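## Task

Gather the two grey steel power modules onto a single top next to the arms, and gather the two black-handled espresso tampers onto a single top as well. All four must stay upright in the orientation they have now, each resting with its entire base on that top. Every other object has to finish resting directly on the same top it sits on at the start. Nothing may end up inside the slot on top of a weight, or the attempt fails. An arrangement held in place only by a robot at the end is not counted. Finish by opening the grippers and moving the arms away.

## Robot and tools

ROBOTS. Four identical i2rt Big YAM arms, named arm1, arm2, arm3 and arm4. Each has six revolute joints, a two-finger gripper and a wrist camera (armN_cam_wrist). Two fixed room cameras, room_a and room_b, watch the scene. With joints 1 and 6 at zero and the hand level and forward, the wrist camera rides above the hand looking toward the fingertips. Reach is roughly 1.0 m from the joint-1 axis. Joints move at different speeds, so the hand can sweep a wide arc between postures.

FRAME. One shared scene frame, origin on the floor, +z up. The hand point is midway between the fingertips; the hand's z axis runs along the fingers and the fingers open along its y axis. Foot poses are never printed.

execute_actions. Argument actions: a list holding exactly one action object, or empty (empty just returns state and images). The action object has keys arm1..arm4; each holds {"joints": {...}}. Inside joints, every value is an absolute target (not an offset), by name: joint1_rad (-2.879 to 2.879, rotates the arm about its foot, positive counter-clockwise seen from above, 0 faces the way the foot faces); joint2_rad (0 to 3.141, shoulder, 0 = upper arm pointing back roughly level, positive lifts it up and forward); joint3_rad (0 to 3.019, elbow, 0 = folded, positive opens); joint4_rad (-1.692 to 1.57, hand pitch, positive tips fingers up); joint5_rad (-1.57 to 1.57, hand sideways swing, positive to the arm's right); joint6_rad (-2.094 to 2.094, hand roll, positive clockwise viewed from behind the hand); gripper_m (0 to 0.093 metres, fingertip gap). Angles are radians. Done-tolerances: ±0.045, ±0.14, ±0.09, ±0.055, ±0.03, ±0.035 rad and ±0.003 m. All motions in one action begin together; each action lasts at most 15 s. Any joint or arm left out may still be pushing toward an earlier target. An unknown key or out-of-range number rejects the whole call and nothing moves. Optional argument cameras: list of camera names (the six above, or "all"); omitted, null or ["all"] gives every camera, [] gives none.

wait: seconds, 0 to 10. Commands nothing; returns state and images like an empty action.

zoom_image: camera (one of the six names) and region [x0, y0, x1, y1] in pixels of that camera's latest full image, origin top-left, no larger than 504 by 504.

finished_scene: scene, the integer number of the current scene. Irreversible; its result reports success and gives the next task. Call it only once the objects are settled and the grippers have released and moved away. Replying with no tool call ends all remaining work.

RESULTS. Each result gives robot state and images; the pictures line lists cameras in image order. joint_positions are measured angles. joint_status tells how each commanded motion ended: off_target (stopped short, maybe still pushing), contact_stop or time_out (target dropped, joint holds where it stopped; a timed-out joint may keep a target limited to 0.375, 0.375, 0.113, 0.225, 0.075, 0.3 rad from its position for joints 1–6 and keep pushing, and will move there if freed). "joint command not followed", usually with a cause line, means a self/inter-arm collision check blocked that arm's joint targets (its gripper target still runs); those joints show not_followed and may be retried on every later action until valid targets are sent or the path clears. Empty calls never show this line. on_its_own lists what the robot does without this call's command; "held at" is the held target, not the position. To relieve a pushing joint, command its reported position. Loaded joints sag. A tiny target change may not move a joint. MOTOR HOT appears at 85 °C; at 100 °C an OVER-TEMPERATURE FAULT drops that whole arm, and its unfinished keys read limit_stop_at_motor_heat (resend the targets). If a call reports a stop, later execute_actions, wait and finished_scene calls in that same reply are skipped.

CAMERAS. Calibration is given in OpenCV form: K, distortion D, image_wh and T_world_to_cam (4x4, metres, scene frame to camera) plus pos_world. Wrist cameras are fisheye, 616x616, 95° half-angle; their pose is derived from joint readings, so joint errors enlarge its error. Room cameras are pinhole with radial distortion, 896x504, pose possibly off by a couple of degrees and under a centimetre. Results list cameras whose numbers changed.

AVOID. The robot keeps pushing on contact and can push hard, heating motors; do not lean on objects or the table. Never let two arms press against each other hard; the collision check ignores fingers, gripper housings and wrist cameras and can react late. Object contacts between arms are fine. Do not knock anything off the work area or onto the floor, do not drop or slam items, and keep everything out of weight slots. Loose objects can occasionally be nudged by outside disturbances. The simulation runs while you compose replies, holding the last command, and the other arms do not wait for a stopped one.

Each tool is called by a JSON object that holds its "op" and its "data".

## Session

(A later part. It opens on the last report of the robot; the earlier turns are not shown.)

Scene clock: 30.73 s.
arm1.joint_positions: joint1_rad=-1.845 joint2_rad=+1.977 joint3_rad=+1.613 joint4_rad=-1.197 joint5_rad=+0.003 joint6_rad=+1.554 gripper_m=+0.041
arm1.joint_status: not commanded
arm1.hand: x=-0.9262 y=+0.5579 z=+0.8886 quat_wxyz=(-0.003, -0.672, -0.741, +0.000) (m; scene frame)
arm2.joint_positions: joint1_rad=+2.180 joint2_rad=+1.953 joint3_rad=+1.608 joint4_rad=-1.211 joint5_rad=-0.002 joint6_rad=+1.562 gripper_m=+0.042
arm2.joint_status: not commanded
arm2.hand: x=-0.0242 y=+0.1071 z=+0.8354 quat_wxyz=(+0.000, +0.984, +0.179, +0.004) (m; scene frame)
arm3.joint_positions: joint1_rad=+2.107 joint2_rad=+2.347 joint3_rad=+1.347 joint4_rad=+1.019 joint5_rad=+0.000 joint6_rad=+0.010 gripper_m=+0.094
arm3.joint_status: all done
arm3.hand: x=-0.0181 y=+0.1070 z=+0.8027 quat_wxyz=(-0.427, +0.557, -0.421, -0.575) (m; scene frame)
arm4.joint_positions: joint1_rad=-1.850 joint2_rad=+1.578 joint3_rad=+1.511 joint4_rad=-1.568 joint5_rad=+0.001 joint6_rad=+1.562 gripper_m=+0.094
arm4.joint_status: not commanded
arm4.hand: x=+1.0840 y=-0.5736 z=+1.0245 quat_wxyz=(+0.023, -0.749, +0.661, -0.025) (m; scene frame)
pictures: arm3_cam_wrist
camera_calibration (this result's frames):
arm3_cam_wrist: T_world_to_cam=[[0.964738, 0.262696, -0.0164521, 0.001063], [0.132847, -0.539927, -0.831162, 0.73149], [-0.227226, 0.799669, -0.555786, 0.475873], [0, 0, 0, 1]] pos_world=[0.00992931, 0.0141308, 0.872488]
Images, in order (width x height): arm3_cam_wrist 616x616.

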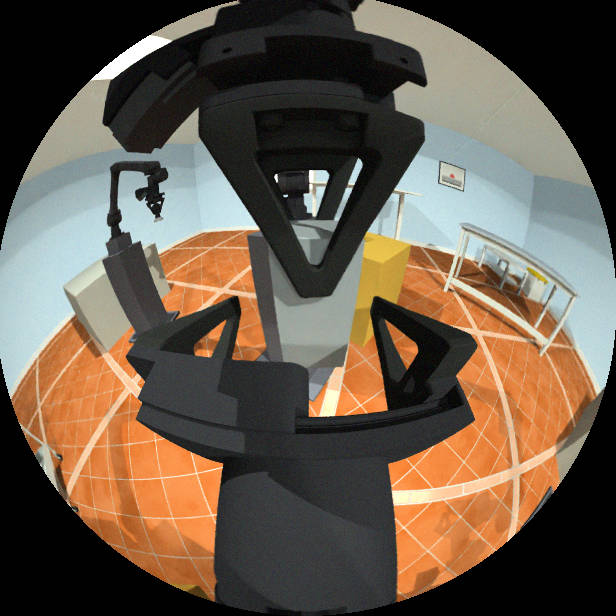

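{"op": "execute_actions", "data": {"actions": [{"arm3":{"joints":{"joint2_rad":2.39,"joint3_rad":1.43}}}], "cameras": []}}

{"op": "execute_actions", "data": {"actions": [{"arm3":{"joints":{"gripper_m":0}}}], "cameras": []}}

{"op": "execute_actions", "data": {"actions": [{"arm2":{"joints":{"gripper_m":0.06}}}], "cameras": []}}

{"op": "execute_actions", "data": {"actions": [{"arm2":{"joints":{"joint2_rad":1.75,"joint4_rad":-1.4}}}], "cameras": ["arm3_cam_wrist"]}}

Scene clock: 32.23 s.
arm1.joint_positions: joint1_rad=-1.845 joint2_rad=+1.977 joint3_rad=+1.613 joint4_rad=-1.197 joint5_rad=+0.003 joint6_rad=+1.554 gripper_m=+0.041
arm1.joint_status: not commanded
arm1.hand: x=-0.9262 y=+0.5579 z=+0.8886 quat_wxyz=(-0.003, -0.672, -0.741, +0.000) (m; scene frame)
arm2.joint_positions: joint1_rad=+2.180 joint2_rad=+1.953 joint3_rad=+1.608 joint4_rad=-1.211 joint5_rad=-0.002 joint6_rad=+1.562 gripper_m=+0.042
arm2.joint_status: not commanded
arm2.hand: x=-0.0242 y=+0.1071 z=+0.8354 quat_wxyz=(+0.000, +0.984, +0.179, +0.004) (m; scene frame)
arm3.joint_positions: joint1_rad=+2.107 joint2_rad=+2.371 joint3_rad=+1.390 joint4_rad=+1.019 joint5_rad=+0.000 joint6_rad=+0.010 gripper_m=+0.094
arm3.joint_status: all done
arm3.hand: x=-0.0213 y=+0.1178 z=+0.8041 quat_wxyz=(-0.431, +0.552, -0.417, -0.580) (m; scene frame)
arm4.joint_positions: joint1_rad=-1.850 joint2_rad=+1.578 joint3_rad=+1.511 joint4_rad=-1.568 joint5_rad=+0.001 joint6_rad=+1.562 gripper_m=+0.094
arm4.joint_status: not commanded
arm4.hand: x=+1.0840 y=-0.5736 z=+1.0245 quat_wxyz=(+0.023, -0.749, +0.661, -0.025) (m; scene frame)
pictures: none
No camera images: the call's "cameras" was empty. Leave "cameras" out to get every camera's image.

Scene clock: 32.97 s.
arm1.joint_positions: joint1_rad=-1.845 joint2_rad=+1.977 joint3_rad=+1.613 joint4_rad=-1.197 joint5_rad=+0.003 joint6_rad=+1.554 gripper_m=+0.041
arm1.joint_status: not commanded
arm1.hand: x=-0.9262 y=+0.5579 z=+0.8886 quat_wxyz=(-0.003, -0.672, -0.741, +0.000) (m; scene frame)
arm2.joint_positions: joint1_rad=+2.179 joint2_rad=+1.953 joint3_rad=+1.608 joint4_rad=-1.212 joint5_rad=+0.004 joint6_rad=+1.562 gripper_m=+0.041
arm2.joint_status: not commanded
arm2.hand: x=-0.0263 y=+0.1067 z=+0.8353 quat_wxyz=(+0.000, +0.984, +0.178, +0.001) (m; scene frame)
arm3.joint_positions: joint1_rad=+2.105 joint2_rad=+2.372 joint3_rad=+1.390 joint4_rad=+1.019 joint5_rad=+0.004 joint6_rad=+0.005 gripper_m=+0.039
arm3.joint_status: gripper_m off_target (ended at +0.039, target +0.000)
arm3.hand: x=-0.0198 y=+0.1182 z=+0.8034 quat_wxyz=(-0.433, +0.552, -0.417, -0.578) (m; scene frame)
arm4.joint_positions: joint1_rad=-1.850 joint2_rad=+1.578 joint3_rad=+1.511 joint4_rad=-1.568 joint5_rad=+0.001 joint6_rad=+1.562 gripper_m=+0.094
arm4.joint_status: not commanded
arm4.hand: x=+1.0840 y=-0.5736 z=+1.0245 quat_wxyz=(+0.023, -0.749, +0.661, -0.025) (m; scene frame)
pictures: none
No camera images: the call's "cameras" was empty. Leave "cameras" out to get every camera's image.

Scene clock: 33.80 s.
arm1.joint_positions: joint1_rad=-1.845 joint2_rad=+1.977 joint3_rad=+1.613 joint4_rad=-1.197 joint5_rad=+0.003 joint6_rad=+1.554 gripper_m=+0.041
arm1.joint_status: not commanded
arm1.hand: x=-0.9262 y=+0.5579 z=+0.8886 quat_wxyz=(-0.003, -0.672, -0.741, +0.000) (m; scene frame)
arm2.joint_positions: joint1_rad=+2.179 joint2_rad=+1.953 joint3_rad=+1.608 joint4_rad=-1.212 joint5_rad=+0.004 joint6_rad=+1.562 gripper_m=+0.060
arm2.joint_status: all done
arm2.hand: x=-0.0262 y=+0.1067 z=+0.8353 quat_wxyz=(+0.000, +0.984, +0.177, +0.001) (m; scene frame)
arm3.joint_positions: joint1_rad=+2.106 joint2_rad=+2.390 joint3_rad=+1.390 joint4_rad=+1.019 joint5_rad=+0.003 joint6_rad=+0.005 gripper_m=+0.039
arm3.joint_status: not commanded
arm3.hand: x=-0.0199 y=+0.1163 z=+0.7892 quat_wxyz=(-0.429, +0.557, -0.420, -0.573) (m; scene frame)
arm4.joint_positions: joint1_rad=-1.850 joint2_rad=+1.578 joint3_rad=+1.511 joint4_rad=-1.568 joint5_rad=+0.001 joint6_rad=+1.562 gripper_m=+0.094
arm4.joint_status: not commanded
arm4.hand: x=+1.0840 y=-0.5736 z=+1.0245 quat_wxyz=(+0.023, -0.749, +0.661, -0.025) (m; scene frame)
pictures: none
No camera images: the call's "cameras" was empty. Leave "cameras" out to get every camera's image.

Scene clock: 35.00 s.
arm1.joint_positions: joint1_rad=-1.845 joint2_rad=+1.977 joint3_rad=+1.613 joint4_rad=-1.197 joint5_rad=+0.003 joint6_rad=+1.554 gripper_m=+0.041
arm1.joint_status: not commanded
arm1.hand: x=-0.9262 y=+0.5579 z=+0.8886 quat_wxyz=(-0.003, -0.672, -0.741, +0.000) (m; scene frame)
arm2.joint_positions: joint1_rad=+2.179 joint2_rad=+1.728 joint3_rad=+1.614 joint4_rad=-1.393 joint5_rad=+0.004 joint6_rad=+1.566 gripper_m=+0.060
arm2.joint_status: all done
arm2.hand: x=-0.0419 y=+0.1478 z=+0.9593 quat_wxyz=(+0.024, +0.984, +0.175, +0.005) (m; scene frame)
arm3.joint_positions: joint1_rad=+2.108 joint2_rad=+2.393 joint3_rad=+1.427 joint4_rad=+1.019 joint5_rad=+0.001 joint6_rad=+0.005 gripper_m=+0.039
arm3.joint_status: not commanded
arm3.hand: x=-0.0248 y=+0.1264 z=+0.8042 quat_wxyz=(-0.435, +0.548, -0.412, -0.583) (m; scene frame)
arm4.joint_positions: joint1_rad=-1.850 joint2_rad=+1.578 joint3_rad=+1.511 joint4_rad=-1.568 joint5_rad=+0.001 joint6_rad=+1.562 gripper_m=+0.094
arm4.joint_status: not commanded
arm4.hand: x=+1.0840 y=-0.5736 z=+1.0245 quat_wxyz=(+0.023, -0.749, +0.661, -0.025) (m; scene frame)
pictures: arm3_cam_wrist
camera_calibration (this result's frames):
arm3_cam_wrist: T_world_to_cam=[[0.964706, 0.263045, -0.0122389, -0.000978415], [0.128491, -0.510787, -0.850051, 0.755536], [-0.229853, 0.818477, -0.526558, 0.433745], [0, 0, 0, 1]] pos_world=[0.00356172, 0.0311653, 0.870624]
Images, in order (width x height): arm3_cam_wrist 616x616.

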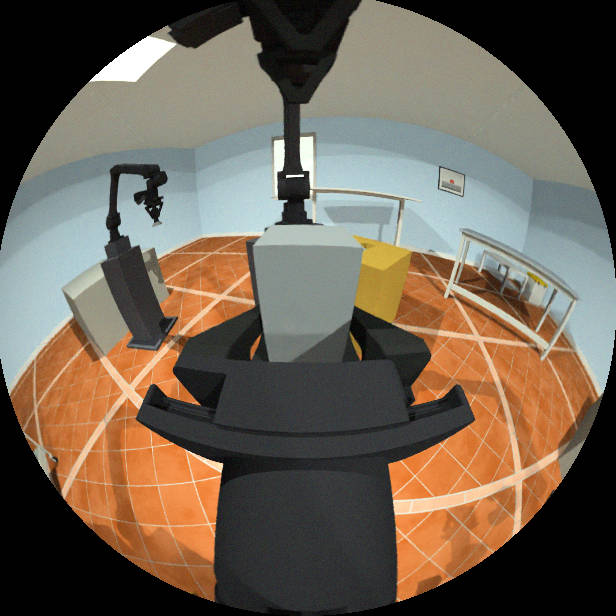

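{"op": "execute_actions", "data": {"actions": [{"arm2":{"joints":{"joint1_rad":0.40,"joint2_rad":1.97,"joint3_rad":0.80,"joint4_rad":1.2,"joint6_rad":0,"gripper_m":0.093}},"arm3":{"joints":{"joint1_rad":0.345}},"arm4":{"joints":{"joint2_rad":1.80,"joint3_rad":1.54,"joint4_rad":-1.28,"gripper_m":0.075}}}], "cameras": ["arm2_cam_wrist","arm4_cam_wrist"]}}

Scene clock: 39.50 s.
arm1.joint_positions: joint1_rad=-1.845 joint2_rad=+1.977 joint3_rad=+1.613 joint4_rad=-1.197 joint5_rad=+0.003 joint6_rad=+1.554 gripper_m=+0.041
arm1.joint_status: not commanded
arm1.hand: x=-0.9262 y=+0.5579 z=+0.8886 quat_wxyz=(-0.003, -0.672, -0.741, +0.000) (m; scene frame)
arm2.joint_positions: joint1_rad=+0.393 joint2_rad=+1.991 joint3_rad=+0.802 joint4_rad=+1.183 joint5_rad=+0.001 joint6_rad=+0.009 gripper_m=+0.093
arm2.joint_status: all done
arm2.hand: x=-0.8473 y=+0.5779 z=+0.8524 quat_wxyz=(+0.044, +0.709, +0.049, -0.702) (m; scene frame)
arm3.joint_positions: joint1_rad=+0.343 joint2_rad=+2.393 joint3_rad=+1.427 joint4_rad=+1.019 joint5_rad=+0.003 joint6_rad=+0.005 gripper_m=+0.039
arm3.joint_status: all done
arm3.hand: x=+1.0080 y=-0.5754 z=+0.7992 quat_wxyz=(-0.725, +0.027, -0.687, -0.037) (m; scene frame)
arm4.joint_positions: joint1_rad=-1.850 joint2_rad=+1.815 joint3_rad=+1.511 joint4_rad=-1.289 joint5_rad=+0.001 joint6_rad=+1.563 gripper_m=+0.075
arm4.joint_status: all done
arm4.hand: x=+1.0045 y=-0.5838 z=+0.9076 quat_wxyz=(+0.007, -0.749, +0.662, -0.011) (m; scene frame)
pictures: arm2_cam_wrist, arm4_cam_wrist
camera_calibration (this result's frames):
arm2_cam_wrist: T_world_to_cam=[[-0.132805, 0.991142, 0.00118502, -0.682788], [0.590415, 0.0800709, -0.803118, 1.14198], [-0.796099, -0.105958, -0.595819, 0.0185748], [0, 0, 0, 1]] pos_world=[-0.750131, 0.587269, 0.92902]
arm4_cam_wrist: T_world_to_cam=[[0.993192, 0.114251, 0.022716, -0.950419], [0.0803913, -0.813398, 0.576126, -1.06819], [0.0843, -0.570378, -0.817045, 0.449068], [0, 0, 0, 1]] pos_world=[0.991966, -0.50414, 1.00391]
Images, in order (width x height): arm2_cam_wrist 616x616, arm4_cam_wrist 616x616.

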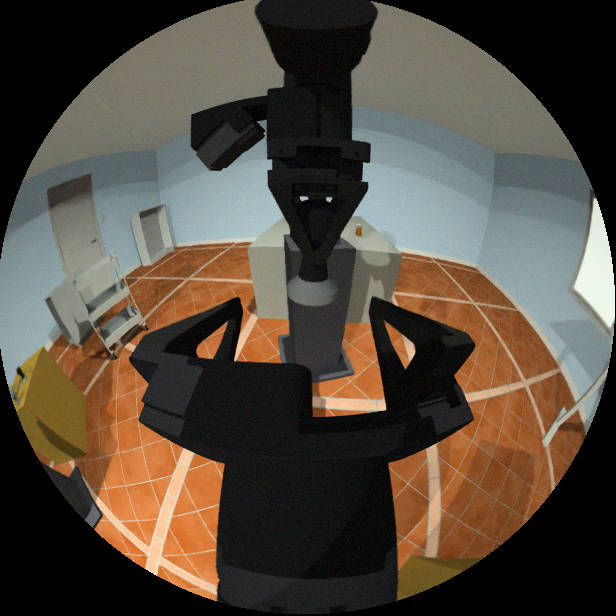

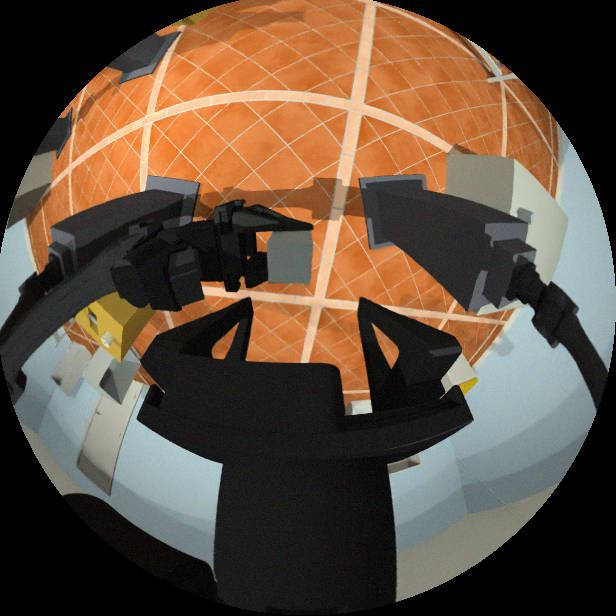

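{"op": "execute_actions", "data": {"actions": [{"arm2":{"joints":{"joint2_rad":2.145,"joint3_rad":1.07,"joint4_rad":1.11}},"arm4":{"joints":{"joint1_rad":-1.88,"joint2_rad":1.92,"joint3_rad":1.50,"joint4_rad":-1.12}}}], "cameras": ["arm2_cam_wrist","arm4_cam_wrist"]}}

Scene clock: 41.27 s.
arm1.joint_positions: joint1_rad=-1.845 joint2_rad=+1.977 joint3_rad=+1.613 joint4_rad=-1.197 joint5_rad=+0.003 joint6_rad=+1.554 gripper_m=+0.041
arm1.joint_status: not commanded
arm1.hand: x=-0.9262 y=+0.5579 z=+0.8886 quat_wxyz=(-0.003, -0.672, -0.741, +0.000) (m; scene frame)
arm2.joint_positions: joint1_rad=+0.393 joint2_rad=+2.132 joint3_rad=+1.041 joint4_rad=+1.115 joint5_rad=+0.001 joint6_rad=+0.009 gripper_m=+0.093
arm2.joint_status: all done
arm2.hand: x=-0.9230 y=+0.5679 z=+0.8417 quat_wxyz=(+0.045, +0.698, +0.048, -0.713) (m; scene frame)
arm3.joint_positions: joint1_rad=+0.343 joint2_rad=+2.396 joint3_rad=+1.425 joint4_rad=+1.016 joint5_rad=+0.003 joint6_rad=+0.004 gripper_m=+0.039
arm3.joint_status: not commanded
arm3.hand: x=+1.0071 y=-0.5754 z=+0.7948 quat_wxyz=(-0.722, +0.027, -0.690, -0.036) (m; scene frame)
arm4.joint_positions: joint1_rad=-1.871 joint2_rad=+1.910 joint3_rad=+1.509 joint4_rad=-1.130 joint5_rad=+0.001 joint6_rad=+1.563 gripper_m=+0.075
arm4.joint_status: all done
arm4.hand: x=+0.9690 y=-0.5766 z=+0.8561 quat_wxyz=(-0.015, -0.743, +0.670, +0.009) (m; scene frame)
pictures: arm2_cam_wrist, arm4_cam_wrist
camera_calibration (this result's frames):
arm2_cam_wrist: T_world_to_cam=[[-0.133219, 0.991086, 0.00118309, -0.683265], [0.56613, 0.077077, -0.820705, 1.17299], [-0.81348, -0.108663, -0.571351, -0.0842614], [0, 0, 0, 1]] pos_world=[-0.823633, 0.577607, 0.915344]
arm4_cam_wrist: T_world_to_cam=[[0.994875, 0.0936426, -0.0381533, -0.876223], [0.0984758, -0.811599, 0.575855, -1.04612], [0.0229594, -0.576661, -0.816661, 0.469549], [0, 0, 0, 1]] pos_world=[0.963968, -0.496204, 0.952442]
Images, in order (width x height): arm2_cam_wrist 616x616, arm4_cam_wrist 616x616.

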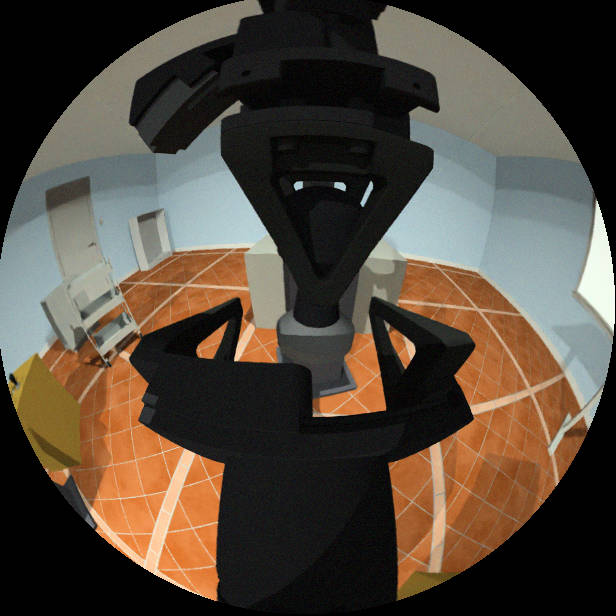

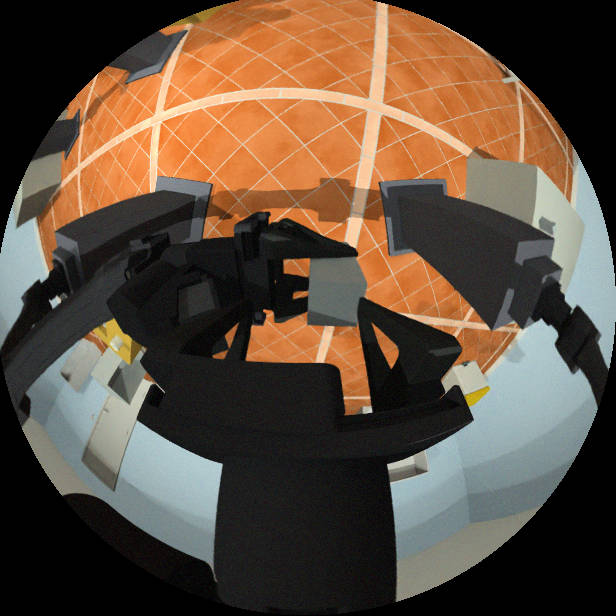

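{"op": "execute_actions", "data": {"actions": [{"arm2":{"joints":{"joint1_rad":0.385,"joint2_rad":2.195,"joint3_rad":1.10,"joint4_rad":1.11}},"arm4":{"joints":{"joint1_rad":-1.89,"joint2_rad":1.88,"joint4_rad":-1.22}}}], "cameras": []}}

{"op": "execute_actions", "data": {"actions": [{"arm4":{"joints":{"joint3_rad":1.43,"joint4_rad":-1.13}}}], "cameras": ["arm2_cam_wrist","arm4_cam_wrist"]}}

Scene clock: 42.50 s.
arm1.joint_positions: joint1_rad=-1.845 joint2_rad=+1.977 joint3_rad=+1.613 joint4_rad=-1.197 joint5_rad=+0.003 joint6_rad=+1.554 gripper_m=+0.041
arm1.joint_status: not commanded
arm1.hand: x=-0.9262 y=+0.5579 z=+0.8886 quat_wxyz=(-0.003, -0.672, -0.741, +0.000) (m; scene frame)
arm2.joint_positions: joint1_rad=+0.393 joint2_rad=+2.168 joint3_rad=+1.072 joint4_rad=+1.115 joint5_rad=+0.001 joint6_rad=+0.009 gripper_m=+0.093
arm2.joint_status: all done
arm2.hand: x=-0.9315 y=+0.5669 z=+0.8299 quat_wxyz=(+0.045, +0.700, +0.048, -0.711) (m; scene frame)
arm3.joint_positions: joint1_rad=+0.343 joint2_rad=+2.396 joint3_rad=+1.425 joint4_rad=+1.016 joint5_rad=+0.003 joint6_rad=+0.004 gripper_m=+0.039
arm3.joint_status: not commanded
arm3.hand: x=+1.0071 y=-0.5754 z=+0.7948 quat_wxyz=(-0.722, +0.027, -0.690, -0.036) (m; scene frame)
arm4.joint_positions: joint1_rad=-1.877 joint2_rad=+1.901 joint3_rad=+1.509 joint4_rad=-1.211 joint5_rad=+0.001 joint6_rad=+1.563 gripper_m=+0.075
arm4.joint_status: all done
arm4.hand: x=+0.9878 y=-0.5712 z=+0.8611 quat_wxyz=(+0.011, -0.740, +0.672, -0.015) (m; scene frame)
pictures: none
No camera images: the call's "cameras" was empty. Leave "cameras" out to get every camera's image.

Scene clock: 43.30 s.
arm1.joint_positions: joint1_rad=-1.845 joint2_rad=+1.977 joint3_rad=+1.613 joint4_rad=-1.197 joint5_rad=+0.003 joint6_rad=+1.554 gripper_m=+0.041
arm1.joint_status: not commanded
arm1.hand: x=-0.9262 y=+0.5579 z=+0.8886 quat_wxyz=(-0.003, -0.672, -0.741, +0.000) (m; scene frame)
arm2.joint_positions: joint1_rad=+0.393 joint2_rad=+2.168 joint3_rad=+1.072 joint4_rad=+1.115 joint5_rad=+0.001 joint6_rad=+0.009 gripper_m=+0.093
arm2.joint_status: not commanded
arm2.hand: x=-0.9315 y=+0.5669 z=+0.8299 quat_wxyz=(+0.045, +0.700, +0.048, -0.711) (m; scene frame)
arm3.joint_positions: joint1_rad=+0.343 joint2_rad=+2.396 joint3_rad=+1.425 joint4_rad=+1.016 joint5_rad=+0.003 joint6_rad=+0.004 gripper_m=+0.039
arm3.joint_status: not commanded
arm3.hand: x=+1.0071 y=-0.5754 z=+0.7948 quat_wxyz=(-0.722, +0.027, -0.690, -0.036) (m; scene frame)
arm4.joint_positions: joint1_rad=-1.877 joint2_rad=+1.893 joint3_rad=+1.438 joint4_rad=-1.140 joint5_rad=+0.001 joint6_rad=+1.563 gripper_m=+0.075
arm4.joint_status: all done
arm4.hand: x=+0.9988 y=-0.5703 z=+0.8403 quat_wxyz=(+0.008, -0.740, +0.672, -0.012) (m; scene frame)
pictures: arm2_cam_wrist, arm4_cam_wrist
camera_calibration (this result's frames):
arm2_cam_wrist: T_world_to_cam=[[-0.13315, 0.991095, 0.00118254, -0.683371], [0.570162, 0.0775752, -0.817862, 1.16932], [-0.81067, -0.108224, -0.575414, -0.0922744], [0, 0, 0, 1]] pos_world=[-0.832494, 0.576589, 0.90405]
arm4_cam_wrist: T_world_to_cam=[[0.995798, 0.0877079, 0.0263508, -0.965537], [0.0565867, -0.815506, 0.575976, -0.995348], [0.0720068, -0.572065, -0.817042, 0.413528], [0, 0, 0, 1]] pos_world=[0.988027, -0.490462, 0.936609]
Images, in order (width x height): arm2_cam_wrist 616x616, arm4_cam_wrist 616x616.

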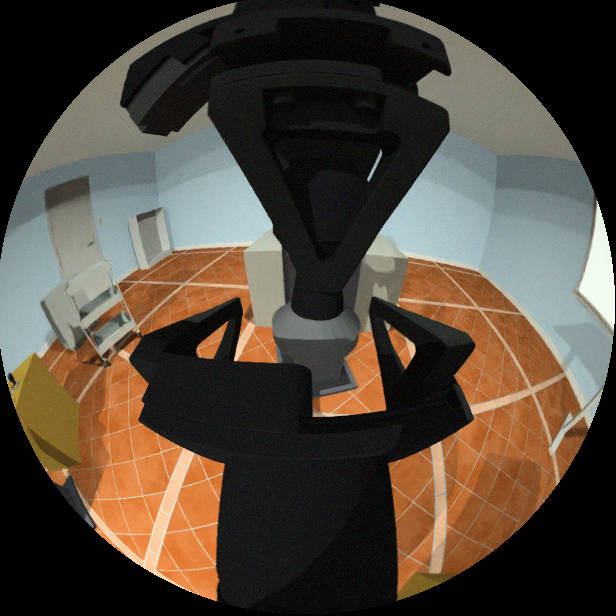

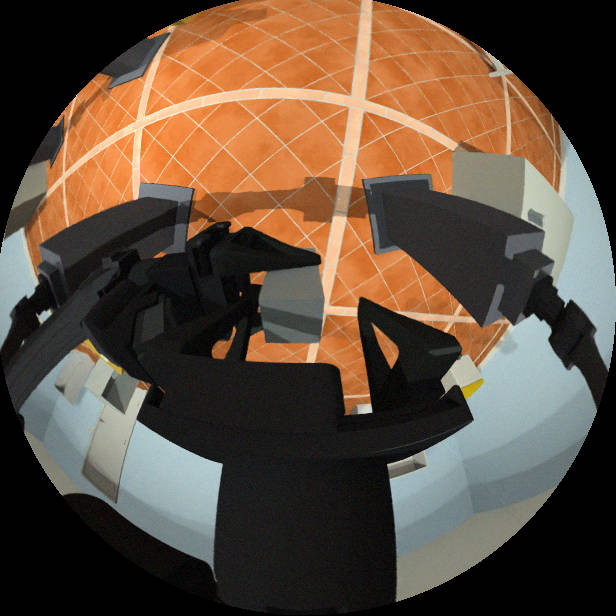

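{"op": "execute_actions", "data": {"actions": [{"arm2":{"joints":{"joint4_rad":1.07}},"arm4":{"joints":{"joint2_rad":1.925,"joint4_rad":-1.08}}}], "cameras": []}}

{"op": "execute_actions", "data": {"actions": [{"arm2":{"joints":{"gripper_m":0}},"arm4":{"joints":{"gripper_m":0}}}], "cameras": ["arm2_cam_wrist","arm4_cam_wrist"]}}

Scene clock: 44.50 s.
arm1.joint_positions: joint1_rad=-1.845 joint2_rad=+1.977 joint3_rad=+1.613 joint4_rad=-1.197 joint5_rad=+0.003 joint6_rad=+1.554 gripper_m=+0.041
arm1.joint_status: not commanded
arm1.hand: x=-0.9262 y=+0.5579 z=+0.8886 quat_wxyz=(-0.003, -0.672, -0.741, +0.000) (m; scene frame)
arm2.joint_positions: joint1_rad=+0.393 joint2_rad=+2.168 joint3_rad=+1.072 joint4_rad=+1.078 joint5_rad=+0.001 joint6_rad=+0.009 gripper_m=+0.093
arm2.joint_status: all done
arm2.hand: x=-0.9315 y=+0.5671 z=+0.8210 quat_wxyz=(+0.044, +0.713, +0.049, -0.699) (m; scene frame)
arm3.joint_positions: joint1_rad=+0.343 joint2_rad=+2.396 joint3_rad=+1.425 joint4_rad=+1.016 joint5_rad=+0.003 joint6_rad=+0.004 gripper_m=+0.039
arm3.joint_status: not commanded
arm3.hand: x=+1.0071 y=-0.5754 z=+0.7948 quat_wxyz=(-0.722, +0.027, -0.690, -0.036) (m; scene frame)
arm4.joint_positions: joint1_rad=-1.877 joint2_rad=+1.894 joint3_rad=+1.438 joint4_rad=-1.090 joint5_rad=+0.001 joint6_rad=+1.563 gripper_m=+0.075
arm4.joint_status: all done
arm4.hand: x=+0.9866 y=-0.5714 z=+0.8396 quat_wxyz=(-0.009, -0.740, +0.672, +0.004) (m; scene frame)
pictures: none
No camera images: the call's "cameras" was empty. Leave "cameras" out to get every camera's image.

Scene clock: 45.20 s.
arm1.joint_positions: joint1_rad=-1.845 joint2_rad=+1.977 joint3_rad=+1.613 joint4_rad=-1.197 joint5_rad=+0.007 joint6_rad=+1.556 gripper_m=+0.041
arm1.joint_status: not commanded
arm1.hand: x=-0.9261 y=+0.5573 z=+0.8886 quat_wxyz=(-0.004, -0.672, -0.740, +0.002) (m; scene frame)
arm2.joint_positions: joint1_rad=+0.390 joint2_rad=+2.169 joint3_rad=+1.072 joint4_rad=+1.076 joint5_rad=+0.003 joint6_rad=+0.001 gripper_m=+0.051
arm2.joint_status: gripper_m off_target (ended at +0.051, target +0.000)
arm2.hand: x=-0.9319 y=+0.5698 z=+0.8201 quat_wxyz=(+0.039, +0.713, +0.050, -0.698) (m; scene frame)
arm3.joint_positions: joint1_rad=+0.343 joint2_rad=+2.396 joint3_rad=+1.423 joint4_rad=+1.016 joint5_rad=+0.003 joint6_rad=+0.004 gripper_m=+0.039
arm3.joint_status: not commanded
arm3.hand: x=+1.0064 y=-0.5755 z=+0.7937 quat_wxyz=(-0.721, +0.027, -0.691, -0.036) (m; scene frame)
arm4.joint_positions: joint1_rad=-1.877 joint2_rad=+1.896 joint3_rad=+1.435 joint4_rad=-1.091 joint5_rad=+0.001 joint6_rad=+1.564 gripper_m=+0.039
arm4.joint_status: gripper_m off_target (ended at +0.039, target +0.000)
arm4.hand: x=+0.9881 y=-0.5711 z=+0.8378 quat_wxyz=(-0.008, -0.740, +0.673, +0.002) (m; scene frame)
pictures: arm2_cam_wrist, arm4_cam_wrist
camera_calibration (this result's frames):
arm2_cam_wrist: T_world_to_cam=[[-0.127504, 0.991791, 0.00963445, -0.688344], [0.601107, 0.0849971, -0.794635, 1.16682], [-0.788931, -0.0955277, -0.60701, -0.0589089], [0, 0, 0, 1]] pos_world=[-0.835627, 0.57789, 0.898072]
arm4_cam_wrist: T_world_to_cam=[[0.996152, 0.0858758, -0.0175029, -0.919423], [0.0802442, -0.813397, 0.576148, -1.01621], [0.0352404, -0.575336, -0.817158, 0.44634], [0, 0, 0, 1]] pos_world=[0.981701, -0.490833, 0.934128]
Images, in order (width x height): arm2_cam_wrist 616x616, arm4_cam_wrist 616x616.

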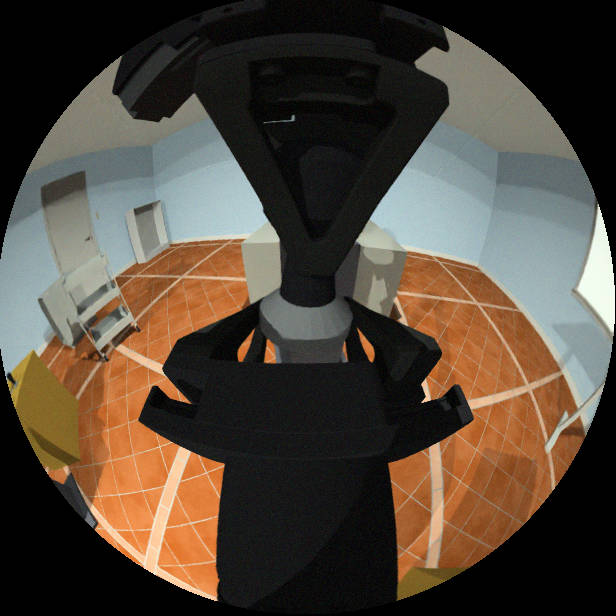

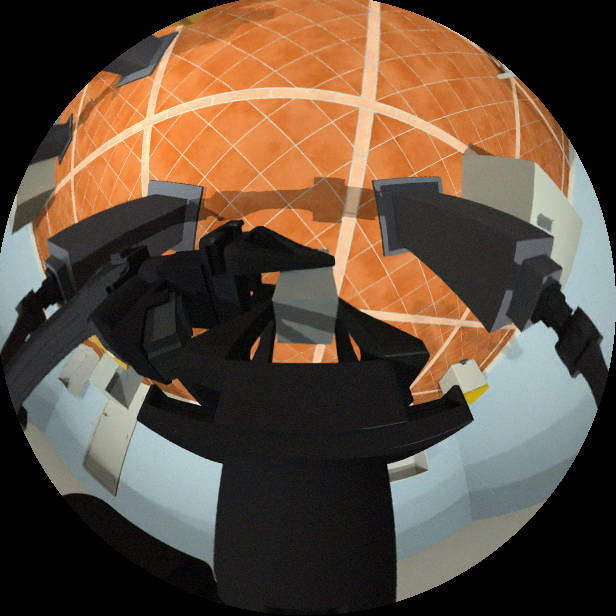

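Arm4's grip is shallow; regrip lower. Arm1 releases.

{"op": "execute_actions", "data": {"actions": [{"arm1":{"joints":{"gripper_m":0.07}},"arm4":{"joints":{"gripper_m":0.06}}}], "cameras": []}}

{"op": "execute_actions", "data": {"actions": [{"arm1":{"joints":{"joint2_rad":1.7,"joint4_rad":-1.45}},"arm4":{"joints":{"joint2_rad":1.945,"joint4_rad":-1.08}}}], "cameras": ["arm4_cam_wrist"]}}

Scene clock: 46.47 s.
arm1.joint_positions: joint1_rad=-1.845 joint2_rad=+1.967 joint3_rad=+1.613 joint4_rad=-1.197 joint5_rad=+0.004 joint6_rad=+1.556 gripper_m=+0.070
arm1.joint_status: all done
arm1.hand: x=-0.9255 y=+0.5579 z=+0.8945 quat_wxyz=(-0.006, -0.672, -0.740, -0.003) (m; scene frame)
arm2.joint_positions: joint1_rad=+0.390 joint2_rad=+2.193 joint3_rad=+1.072 joint4_rad=+1.059 joint5_rad=+0.003 joint6_rad=+0.001 gripper_m=+0.051
arm2.joint_status: not commanded
arm2.hand: x=-0.9298 y=+0.5704 z=+0.7996 quat_wxyz=(+0.038, +0.727, +0.051, -0.683) (m; scene frame)
arm3.joint_positions: joint1_rad=+0.343 joint2_rad=+2.396 joint3_rad=+1.423 joint4_rad=+1.016 joint5_rad=+0.003 joint6_rad=+0.004 gripper_m=+0.039
arm3.joint_status: not commanded
arm3.hand: x=+1.0064 y=-0.5755 z=+0.7937 quat_wxyz=(-0.721, +0.027, -0.691, -0.036) (m; scene frame)
arm4.joint_positions: joint1_rad=-1.877 joint2_rad=+1.896 joint3_rad=+1.435 joint4_rad=-1.090 joint5_rad=+0.001 joint6_rad=+1.564 gripper_m=+0.060
arm4.joint_status: all done
arm4.hand: x=+0.9880 y=-0.5711 z=+0.8378 quat_wxyz=(-0.008, -0.740, +0.673, +0.002) (m; scene frame)
pictures: none
No camera images: the call's "cameras" was empty. Leave "cameras" out to get every camera's image.

Scene clock: 47.80 s.
arm1.joint_positions: joint1_rad=-1.845 joint2_rad=+1.684 joint3_rad=+1.611 joint4_rad=-1.438 joint5_rad=+0.003 joint6_rad=+1.556 gripper_m=+0.070
arm1.joint_status: all done
arm1.hand: x=-0.9905 y=+0.5529 z=+1.0452 quat_wxyz=(-0.020, -0.672, -0.740, -0.018) (m; scene frame)
arm2.joint_positions: joint1_rad=+0.390 joint2_rad=+2.193 joint3_rad=+1.072 joint4_rad=+1.059 joint5_rad=+0.003 joint6_rad=+0.001 gripper_m=+0.051
arm2.joint_status: not commanded
arm2.hand: x=-0.9298 y=+0.5704 z=+0.7996 quat_wxyz=(+0.038, +0.727, +0.051, -0.683) (m; scene frame)
arm3.joint_positions: joint1_rad=+0.343 joint2_rad=+2.396 joint3_rad=+1.423 joint4_rad=+1.016 joint5_rad=+0.003 joint6_rad=+0.004 gripper_m=+0.039
arm3.joint_status: not commanded
arm3.hand: x=+1.0064 y=-0.5755 z=+0.7937 quat_wxyz=(-0.721, +0.027, -0.691, -0.036) (m; scene frame)
arm4.joint_positions: joint1_rad=-1.877 joint2_rad=+1.921 joint3_rad=+1.435 joint4_rad=-1.090 joint5_rad=+0.001 joint6_rad=+1.564 gripper_m=+0.060
arm4.joint_status: all done
arm4.hand: x=+0.9902 y=-0.5710 z=+0.8246 quat_wxyz=(+0.001, -0.740, +0.673, -0.006) (m; scene frame)
pictures: arm4_cam_wrist
camera_calibration (this result's frames):
arm4_cam_wrist: T_world_to_cam=[[0.996298, 0.0856905, 0.00691239, -0.942116], [0.0660702, -0.814656, 0.576169, -0.995434], [0.0550034, -0.573579, -0.817302, 0.417121], [0, 0, 0, 1]] pos_world=[0.981454, -0.490955, 0.920964]
Images, in order (width x height): arm4_cam_wrist 616x616.

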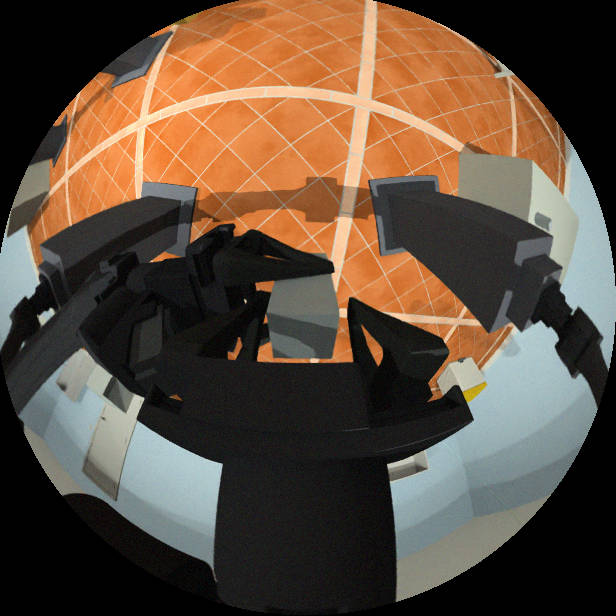

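{"op": "execute_actions", "data": {"actions": [{"arm4":{"joints":{"gripper_m":0,"joint2_rad":1.92}},"arm2":{"joints":{"joint1_rad":2.15,"joint2_rad":2.36,"joint3_rad":1.42,"joint4_rad":0.98}}}], "cameras": []}}

{"op": "execute_actions", "data": {"actions": [{"arm3":{"joints":{"gripper_m":0.093}}}], "cameras": []}}

{"op": "execute_actions", "data": {"actions": [{"arm4":{"joints":{"joint2_rad":1.7,"joint4_rad":-1.3}}}], "cameras": []}}

{"op": "execute_actions", "data": {"actions": [{"arm4":{"joints":{"joint1_rad":1.2,"joint2_rad":2.0,"joint3_rad":1.6,"joint4_rad":-1.15}},"arm3":{"joints":{"joint1_rad":2.12,"joint2_rad":1.75,"joint3_rad":1.64,"joint4_rad":-1.42,"joint6_rad":1.57}}}], "cameras": ["arm3_cam_wrist","arm4_cam_wrist","room_b"]}}

Scene clock: 50.87 s.
arm1.joint_positions: joint1_rad=-1.845 joint2_rad=+1.684 joint3_rad=+1.611 joint4_rad=-1.438 joint5_rad=+0.003 joint6_rad=+1.556 gripper_m=+0.070
arm1.joint_status: not commanded
arm1.hand: x=-0.9905 y=+0.5529 z=+1.0452 quat_wxyz=(-0.020, -0.672, -0.740, -0.018) (m; scene frame)
arm2.joint_positions: joint1_rad=+2.159 joint2_rad=+2.387 joint3_rad=+1.405 joint4_rad=+0.960 joint5_rad=-0.004 joint6_rad=+0.001 gripper_m=+0.051
arm2.joint_status: all done
arm2.hand: x=+0.0327 y=-0.0976 z=+0.7676 quat_wxyz=(+0.567, +0.420, +0.585, -0.401) (m; scene frame)
arm3.joint_positions: joint1_rad=+0.343 joint2_rad=+2.396 joint3_rad=+1.423 joint4_rad=+1.016 joint5_rad=+0.002 joint6_rad=+0.004 gripper_m=+0.039
arm3.joint_status: not commanded
arm3.hand: x=+1.0064 y=-0.5754 z=+0.7935 quat_wxyz=(-0.721, +0.027, -0.691, -0.037) (m; scene frame)
arm4.joint_positions: joint1_rad=-1.877 joint2_rad=+1.921 joint3_rad=+1.435 joint4_rad=-1.086 joint5_rad=+0.001 joint6_rad=+1.566 gripper_m=+0.039
arm4.joint_status: gripper_m off_target (ended at +0.039, target +0.000); the others done
arm4.hand: x=+0.9891 y=-0.5711 z=+0.8246 quat_wxyz=(+0.000, -0.739, +0.673, -0.004) (m; scene frame)
pictures: none
No camera images: the call's "cameras" was empty. Leave "cameras" out to get every camera's image.

Scene clock: 51.57 s.
arm1.joint_positions: joint1_rad=-1.845 joint2_rad=+1.684 joint3_rad=+1.611 joint4_rad=-1.438 joint5_rad=+0.003 joint6_rad=+1.556 gripper_m=+0.070
arm1.joint_status: not commanded
arm1.hand: x=-0.9905 y=+0.5529 z=+1.0452 quat_wxyz=(-0.020, -0.672, -0.740, -0.018) (m; scene frame)
arm2.joint_positions: joint1_rad=+2.159 joint2_rad=+2.387 joint3_rad=+1.405 joint4_rad=+0.960 joint5_rad=-0.004 joint6_rad=+0.001 gripper_m=+0.051
arm2.joint_status: not commanded
arm2.hand: x=+0.0327 y=-0.0976 z=+0.7676 quat_wxyz=(+0.567, +0.420, +0.585, -0.401) (m; scene frame)
arm3.joint_positions: joint1_rad=+0.343 joint2_rad=+2.396 joint3_rad=+1.423 joint4_rad=+1.016 joint5_rad=+0.002 joint6_rad=+0.004 gripper_m=+0.093
arm3.joint_status: all done
arm3.hand: x=+1.0064 y=-0.5754 z=+0.7935 quat_wxyz=(-0.721, +0.027, -0.691, -0.037) (m; scene frame)
arm4.joint_positions: joint1_rad=-1.877 joint2_rad=+1.921 joint3_rad=+1.435 joint4_rad=-1.086 joint5_rad=+0.001 joint6_rad=+1.566 gripper_m=+0.039
arm4.joint_status: not commanded
arm4.hand: x=+0.9891 y=-0.5711 z=+0.8246 quat_wxyz=(+0.000, -0.739, +0.673, -0.004) (m; scene frame)
pictures: none
No camera images: the call's "cameras" was empty. Leave "cameras" out to get every camera's image.

Scene clock: 52.70 s.
arm1.joint_positions: joint1_rad=-1.845 joint2_rad=+1.684 joint3_rad=+1.611 joint4_rad=-1.438 joint5_rad=+0.003 joint6_rad=+1.556 gripper_m=+0.070
arm1.joint_status: not commanded
arm1.hand: x=-0.9905 y=+0.5529 z=+1.0452 quat_wxyz=(-0.020, -0.672, -0.740, -0.018) (m; scene frame)
arm2.joint_positions: joint1_rad=+2.159 joint2_rad=+2.387 joint3_rad=+1.405 joint4_rad=+0.960 joint5_rad=-0.004 joint6_rad=+0.001 gripper_m=+0.051
arm2.joint_status: not commanded
arm2.hand: x=+0.0327 y=-0.0976 z=+0.7676 quat_wxyz=(+0.567, +0.420, +0.585, -0.401) (m; scene frame)
arm3.joint_positions: joint1_rad=+0.343 joint2_rad=+2.396 joint3_rad=+1.423 joint4_rad=+1.016 joint5_rad=+0.002 joint6_rad=+0.004 gripper_m=+0.093
arm3.joint_status: not commanded
arm3.hand: x=+1.0064 y=-0.5754 z=+0.7935 quat_wxyz=(-0.721, +0.027, -0.691, -0.037) (m; scene frame)
arm4.joint_positions: joint1_rad=-1.877 joint2_rad=+1.686 joint3_rad=+1.423 joint4_rad=-1.293 joint5_rad=+0.001 joint6_rad=+1.566 gripper_m=+0.039
arm4.joint_status: all done
arm4.hand: x=+1.0357 y=-0.5661 z=+0.9401 quat_wxyz=(-0.006, -0.739, +0.673, +0.001) (m; scene frame)
pictures: none
No camera images: the call's "cameras" was empty. Leave "cameras" out to get every camera's image.

Scene clock: 55.30 s.
arm1.joint_positions: joint1_rad=-1.845 joint2_rad=+1.684 joint3_rad=+1.611 joint4_rad=-1.438 joint5_rad=+0.003 joint6_rad=+1.556 gripper_m=+0.070
arm1.joint_status: not commanded
arm1.hand: x=-0.9905 y=+0.5529 z=+1.0452 quat_wxyz=(-0.020, -0.672, -0.740, -0.018) (m; scene frame)
arm2.joint_positions: joint1_rad=+2.159 joint2_rad=+2.387 joint3_rad=+1.405 joint4_rad=+0.960 joint5_rad=-0.004 joint6_rad=+0.001 gripper_m=+0.051
arm2.joint_status: not commanded
arm2.hand: x=+0.0327 y=-0.0976 z=+0.7676 quat_wxyz=(+0.567, +0.420, +0.585, -0.401) (m; scene frame)
arm3.joint_positions: joint1_rad=+2.123 joint2_rad=+1.773 joint3_rad=+1.631 joint4_rad=-1.403 joint5_rad=-0.003 joint6_rad=+1.558 gripper_m=+0.093
arm3.joint_status: all done
arm3.hand: x=+0.0399 y=-0.1264 z=+0.9529 quat_wxyz=(+0.003, +0.157, -0.988, -0.015) (m; scene frame)
arm4.joint_positions: joint1_rad=+1.209 joint2_rad=+2.030 joint3_rad=+1.571 joint4_rad=-1.142 joint5_rad=-0.002 joint6_rad=+1.572 gripper_m=+0.040
arm4.joint_status: all done
arm4.hand: x=+2.1250 y=-0.5035 z=+0.8162 quat_wxyz=(+0.007, -0.696, -0.718, +0.011) (m; scene frame)
pictures: arm3_cam_wrist, arm4_cam_wrist, room_b
camera_calibration (this result's frames):
arm3_cam_wrist: T_world_to_cam=[[0.301949, -0.953257, -0.0112735, -0.12331], [-0.776689, -0.252843, 0.576909, -0.546504], [-0.552794, -0.165441, -0.81673, 0.898785], [0, 0, 0, 1]] pos_world=[0.109612, -0.10703, 1.04796]
arm4_cam_wrist: T_world_to_cam=[[-0.99949, -0.0228604, 0.0223044, 2.09532], [-0.00622892, 0.824459, 0.565888, -0.0232431], [-0.0313255, 0.56546, -0.824181, 1.14911], [0, 0, 0, 1]] pos_world=[2.1301, -0.582712, 0.913491]
Images, in order (width x height): arm3_cam_wrist 616x616, arm4_cam_wrist 616x616, room_b 896x504.

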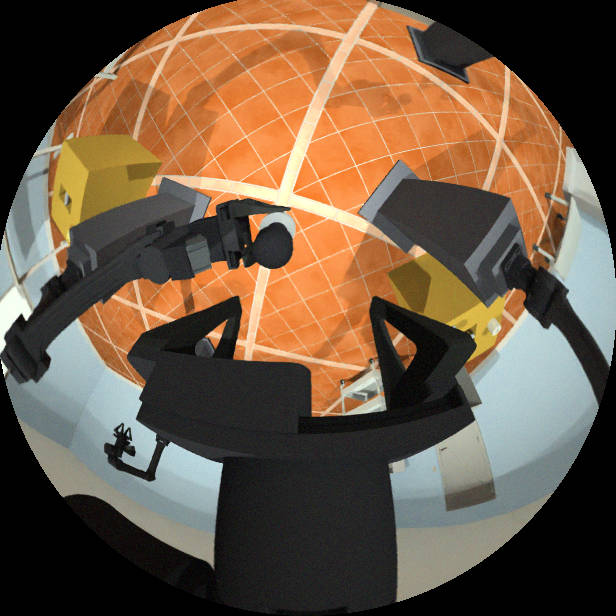

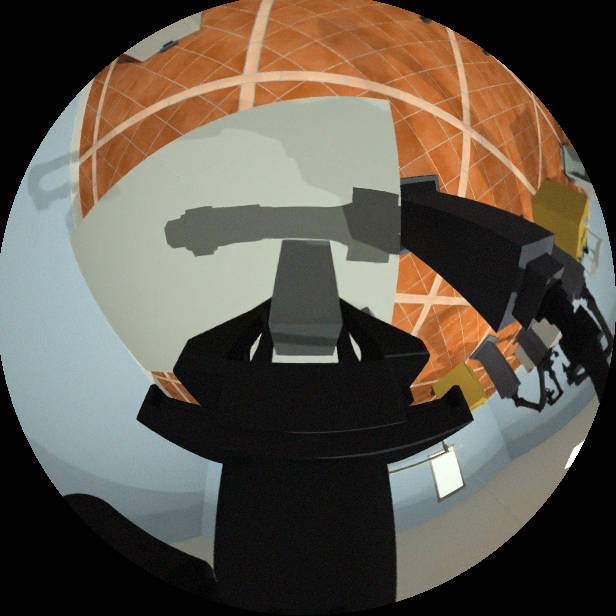

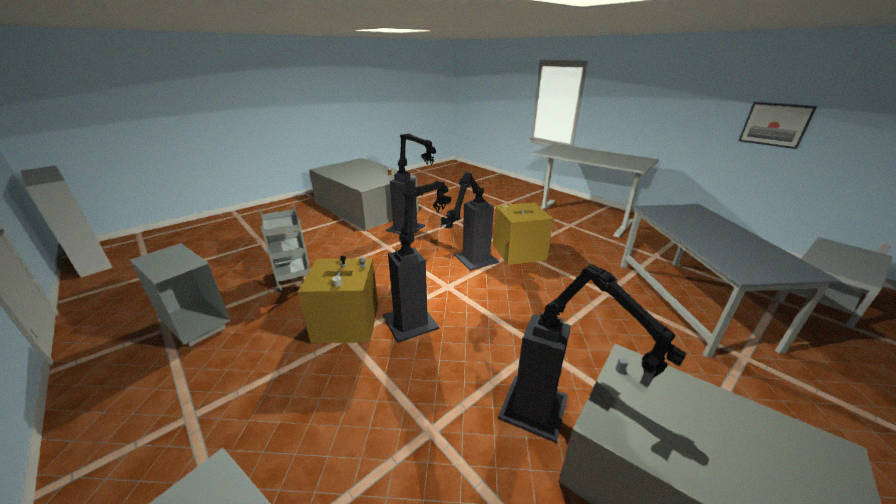

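{"op": "execute_actions", "data": {"actions": [{"arm4":{"joints":{"joint2_rad":2.28,"joint4_rad":-0.84}},"arm3":{"joints":{"joint1_rad":2.095,"joint2_rad":1.89,"joint4_rad":-1.31}}}], "cameras": ["arm3_cam_wrist","arm4_cam_wrist","room_b"]}}

{"op": "zoom_image", "data": {"camera": "room_b", "region": [560, 300, 760, 450]}}

Scene clock: 57.07 s.
arm1.joint_positions: joint1_rad=-1.845 joint2_rad=+1.684 joint3_rad=+1.611 joint4_rad=-1.438 joint5_rad=+0.003 joint6_rad=+1.556 gripper_m=+0.070
arm1.joint_status: not commanded
arm1.hand: x=-0.9905 y=+0.5529 z=+1.0452 quat_wxyz=(-0.020, -0.672, -0.740, -0.018) (m; scene frame)
arm2.joint_positions: joint1_rad=+2.159 joint2_rad=+2.387 joint3_rad=+1.405 joint4_rad=+0.960 joint5_rad=-0.004 joint6_rad=+0.001 gripper_m=+0.051
arm2.joint_status: not commanded
arm2.hand: x=+0.0327 y=-0.0976 z=+0.7676 quat_wxyz=(+0.567, +0.420, +0.585, -0.401) (m; scene frame)
arm3.joint_positions: joint1_rad=+2.097 joint2_rad=+1.904 joint3_rad=+1.631 joint4_rad=-1.327 joint5_rad=-0.003 joint6_rad=+1.558 gripper_m=+0.093
arm3.joint_status: all done
arm3.hand: x=+0.0476 y=-0.1009 z=+0.8829 quat_wxyz=(-0.001, +0.144, -0.990, +0.011) (m; scene frame)
arm4.joint_positions: joint1_rad=+1.209 joint2_rad=+2.310 joint3_rad=+1.571 joint4_rad=-0.849 joint5_rad=-0.002 joint6_rad=+1.572 gripper_m=+0.040
arm4.joint_status: all done
arm4.hand: x=+2.1453 y=-0.5040 z=+0.6525 quat_wxyz=(+0.003, -0.696, -0.718, +0.007) (m; scene frame)
pictures: arm3_cam_wrist, arm4_cam_wrist, room_b
camera_calibration (this result's frames):
arm3_cam_wrist: T_world_to_cam=[[0.276454, -0.960105, 0.0420785, -0.148742], [-0.791381, -0.202593, 0.576778, -0.487863], [-0.545243, -0.192753, -0.815816, 0.846214], [0, 0, 0, 1]] pos_world=[0.116427, -0.0785352, 0.978003]
arm4_cam_wrist: T_world_to_cam=[[-0.999685, -0.0229558, 0.0100998, 2.12759], [-0.0132075, 0.824229, 0.566103, 0.0846741], [-0.0213199, 0.565791, -0.824273, 0.993861], [0, 0, 0, 1]] pos_world=[2.14923, -0.583268, 0.74979]
Images, in order (width x height): arm3_cam_wrist 616x616, arm4_cam_wrist 616x616, room_b 896x504.

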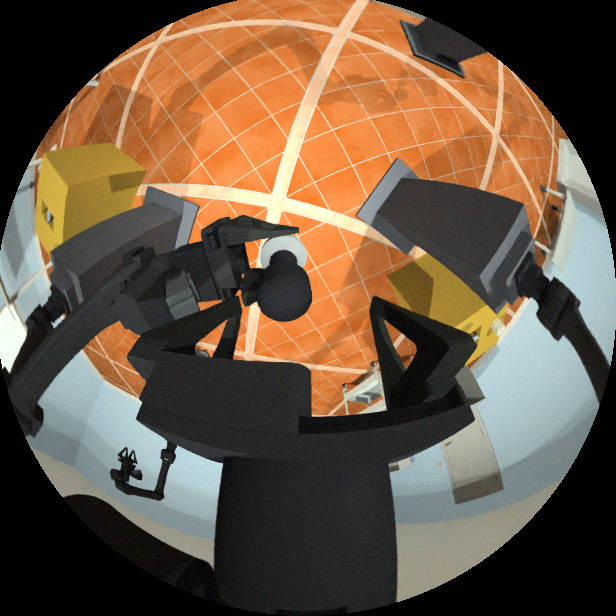

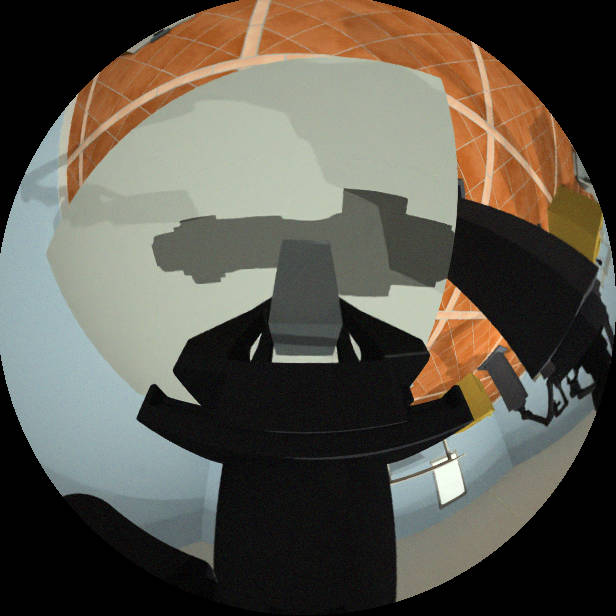

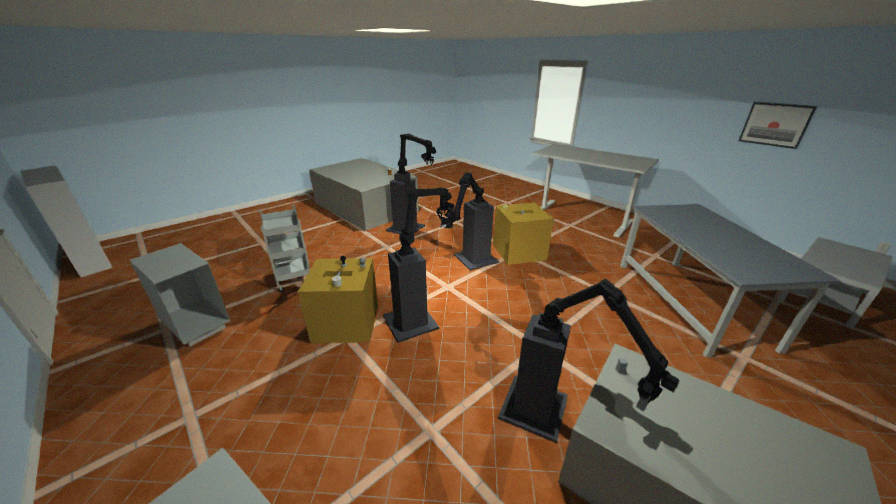

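Region (560, 300, 760, 450) of room_b's 896x504 image, scaled by 2.520, with more detail than that image has; it fills the top 378 rows of this view, and the rest is white.

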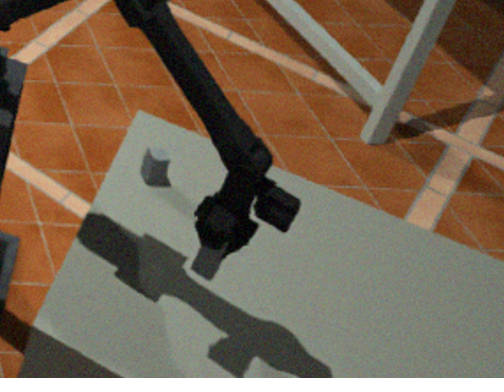

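{"op": "execute_actions", "data": {"actions": [{"arm4":{"joints":{"joint2_rad":2.36,"joint4_rad":-0.78}},"arm3":{"joints":{"joint2_rad":1.985,"joint4_rad":-1.225}}}], "cameras": ["arm3_cam_wrist","arm4_cam_wrist"]}}

Scene clock: 59.10 s.
arm1.joint_positions: joint1_rad=-1.845 joint2_rad=+1.684 joint3_rad=+1.611 joint4_rad=-1.438 joint5_rad=+0.003 joint6_rad=+1.556 gripper_m=+0.070
arm1.joint_status: not commanded
arm1.hand: x=-0.9905 y=+0.5529 z=+1.0452 quat_wxyz=(-0.020, -0.672, -0.740, -0.018) (m; scene frame)
arm2.joint_positions: joint1_rad=+2.159 joint2_rad=+2.387 joint3_rad=+1.405 joint4_rad=+0.960 joint5_rad=-0.004 joint6_rad=+0.001 gripper_m=+0.051
arm2.joint_status: not commanded
arm2.hand: x=+0.0327 y=-0.0976 z=+0.7676 quat_wxyz=(+0.567, +0.420, +0.585, -0.401) (m; scene frame)
arm3.joint_positions: joint1_rad=+2.097 joint2_rad=+1.988 joint3_rad=+1.631 joint4_rad=-1.243 joint5_rad=-0.003 joint6_rad=+1.558 gripper_m=+0.093
arm3.joint_status: all done
arm3.hand: x=+0.0428 y=-0.0838 z=+0.8352 quat_wxyz=(-0.001, +0.144, -0.990, +0.012) (m; scene frame)
arm4.joint_positions: joint1_rad=+1.209 joint2_rad=+2.347 joint3_rad=+1.571 joint4_rad=-0.789 joint5_rad=-0.002 joint6_rad=+1.572 gripper_m=+0.040
arm4.joint_status: all done
arm4.hand: x=+2.1498 y=-0.5040 z=+0.6310 quat_wxyz=(-0.005, -0.696, -0.718, -0.002) (m; scene frame)
pictures: arm3_cam_wrist, arm4_cam_wrist
camera_calibration (this result's frames):
arm3_cam_wrist: T_world_to_cam=[[0.276439, -0.960059, 0.0432219, -0.129977], [-0.791561, -0.201956, 0.576754, -0.460562], [-0.544989, -0.19365, -0.815774, 0.807852], [0, 0, 0, 1]] pos_world=[0.111638, -0.0613589, 0.930273]
arm4_cam_wrist: T_world_to_cam=[[-0.999646, -0.0231238, -0.0131679, 2.14689], [-0.0265152, 0.823788, 0.566277, 0.125197], [-0.00224698, 0.566426, -0.82411, 0.935437], [0, 0, 0, 1]] pos_world=[2.15155, -0.583348, 0.728276]
Images, in order (width x height): arm3_cam_wrist 616x616, arm4_cam_wrist 616x616.

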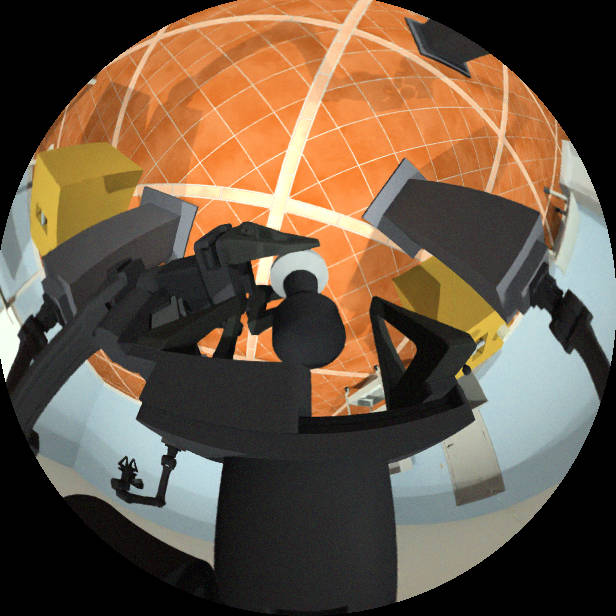

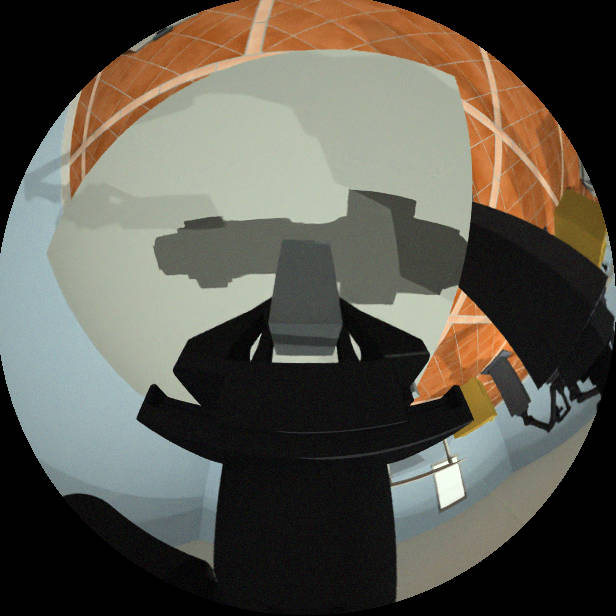

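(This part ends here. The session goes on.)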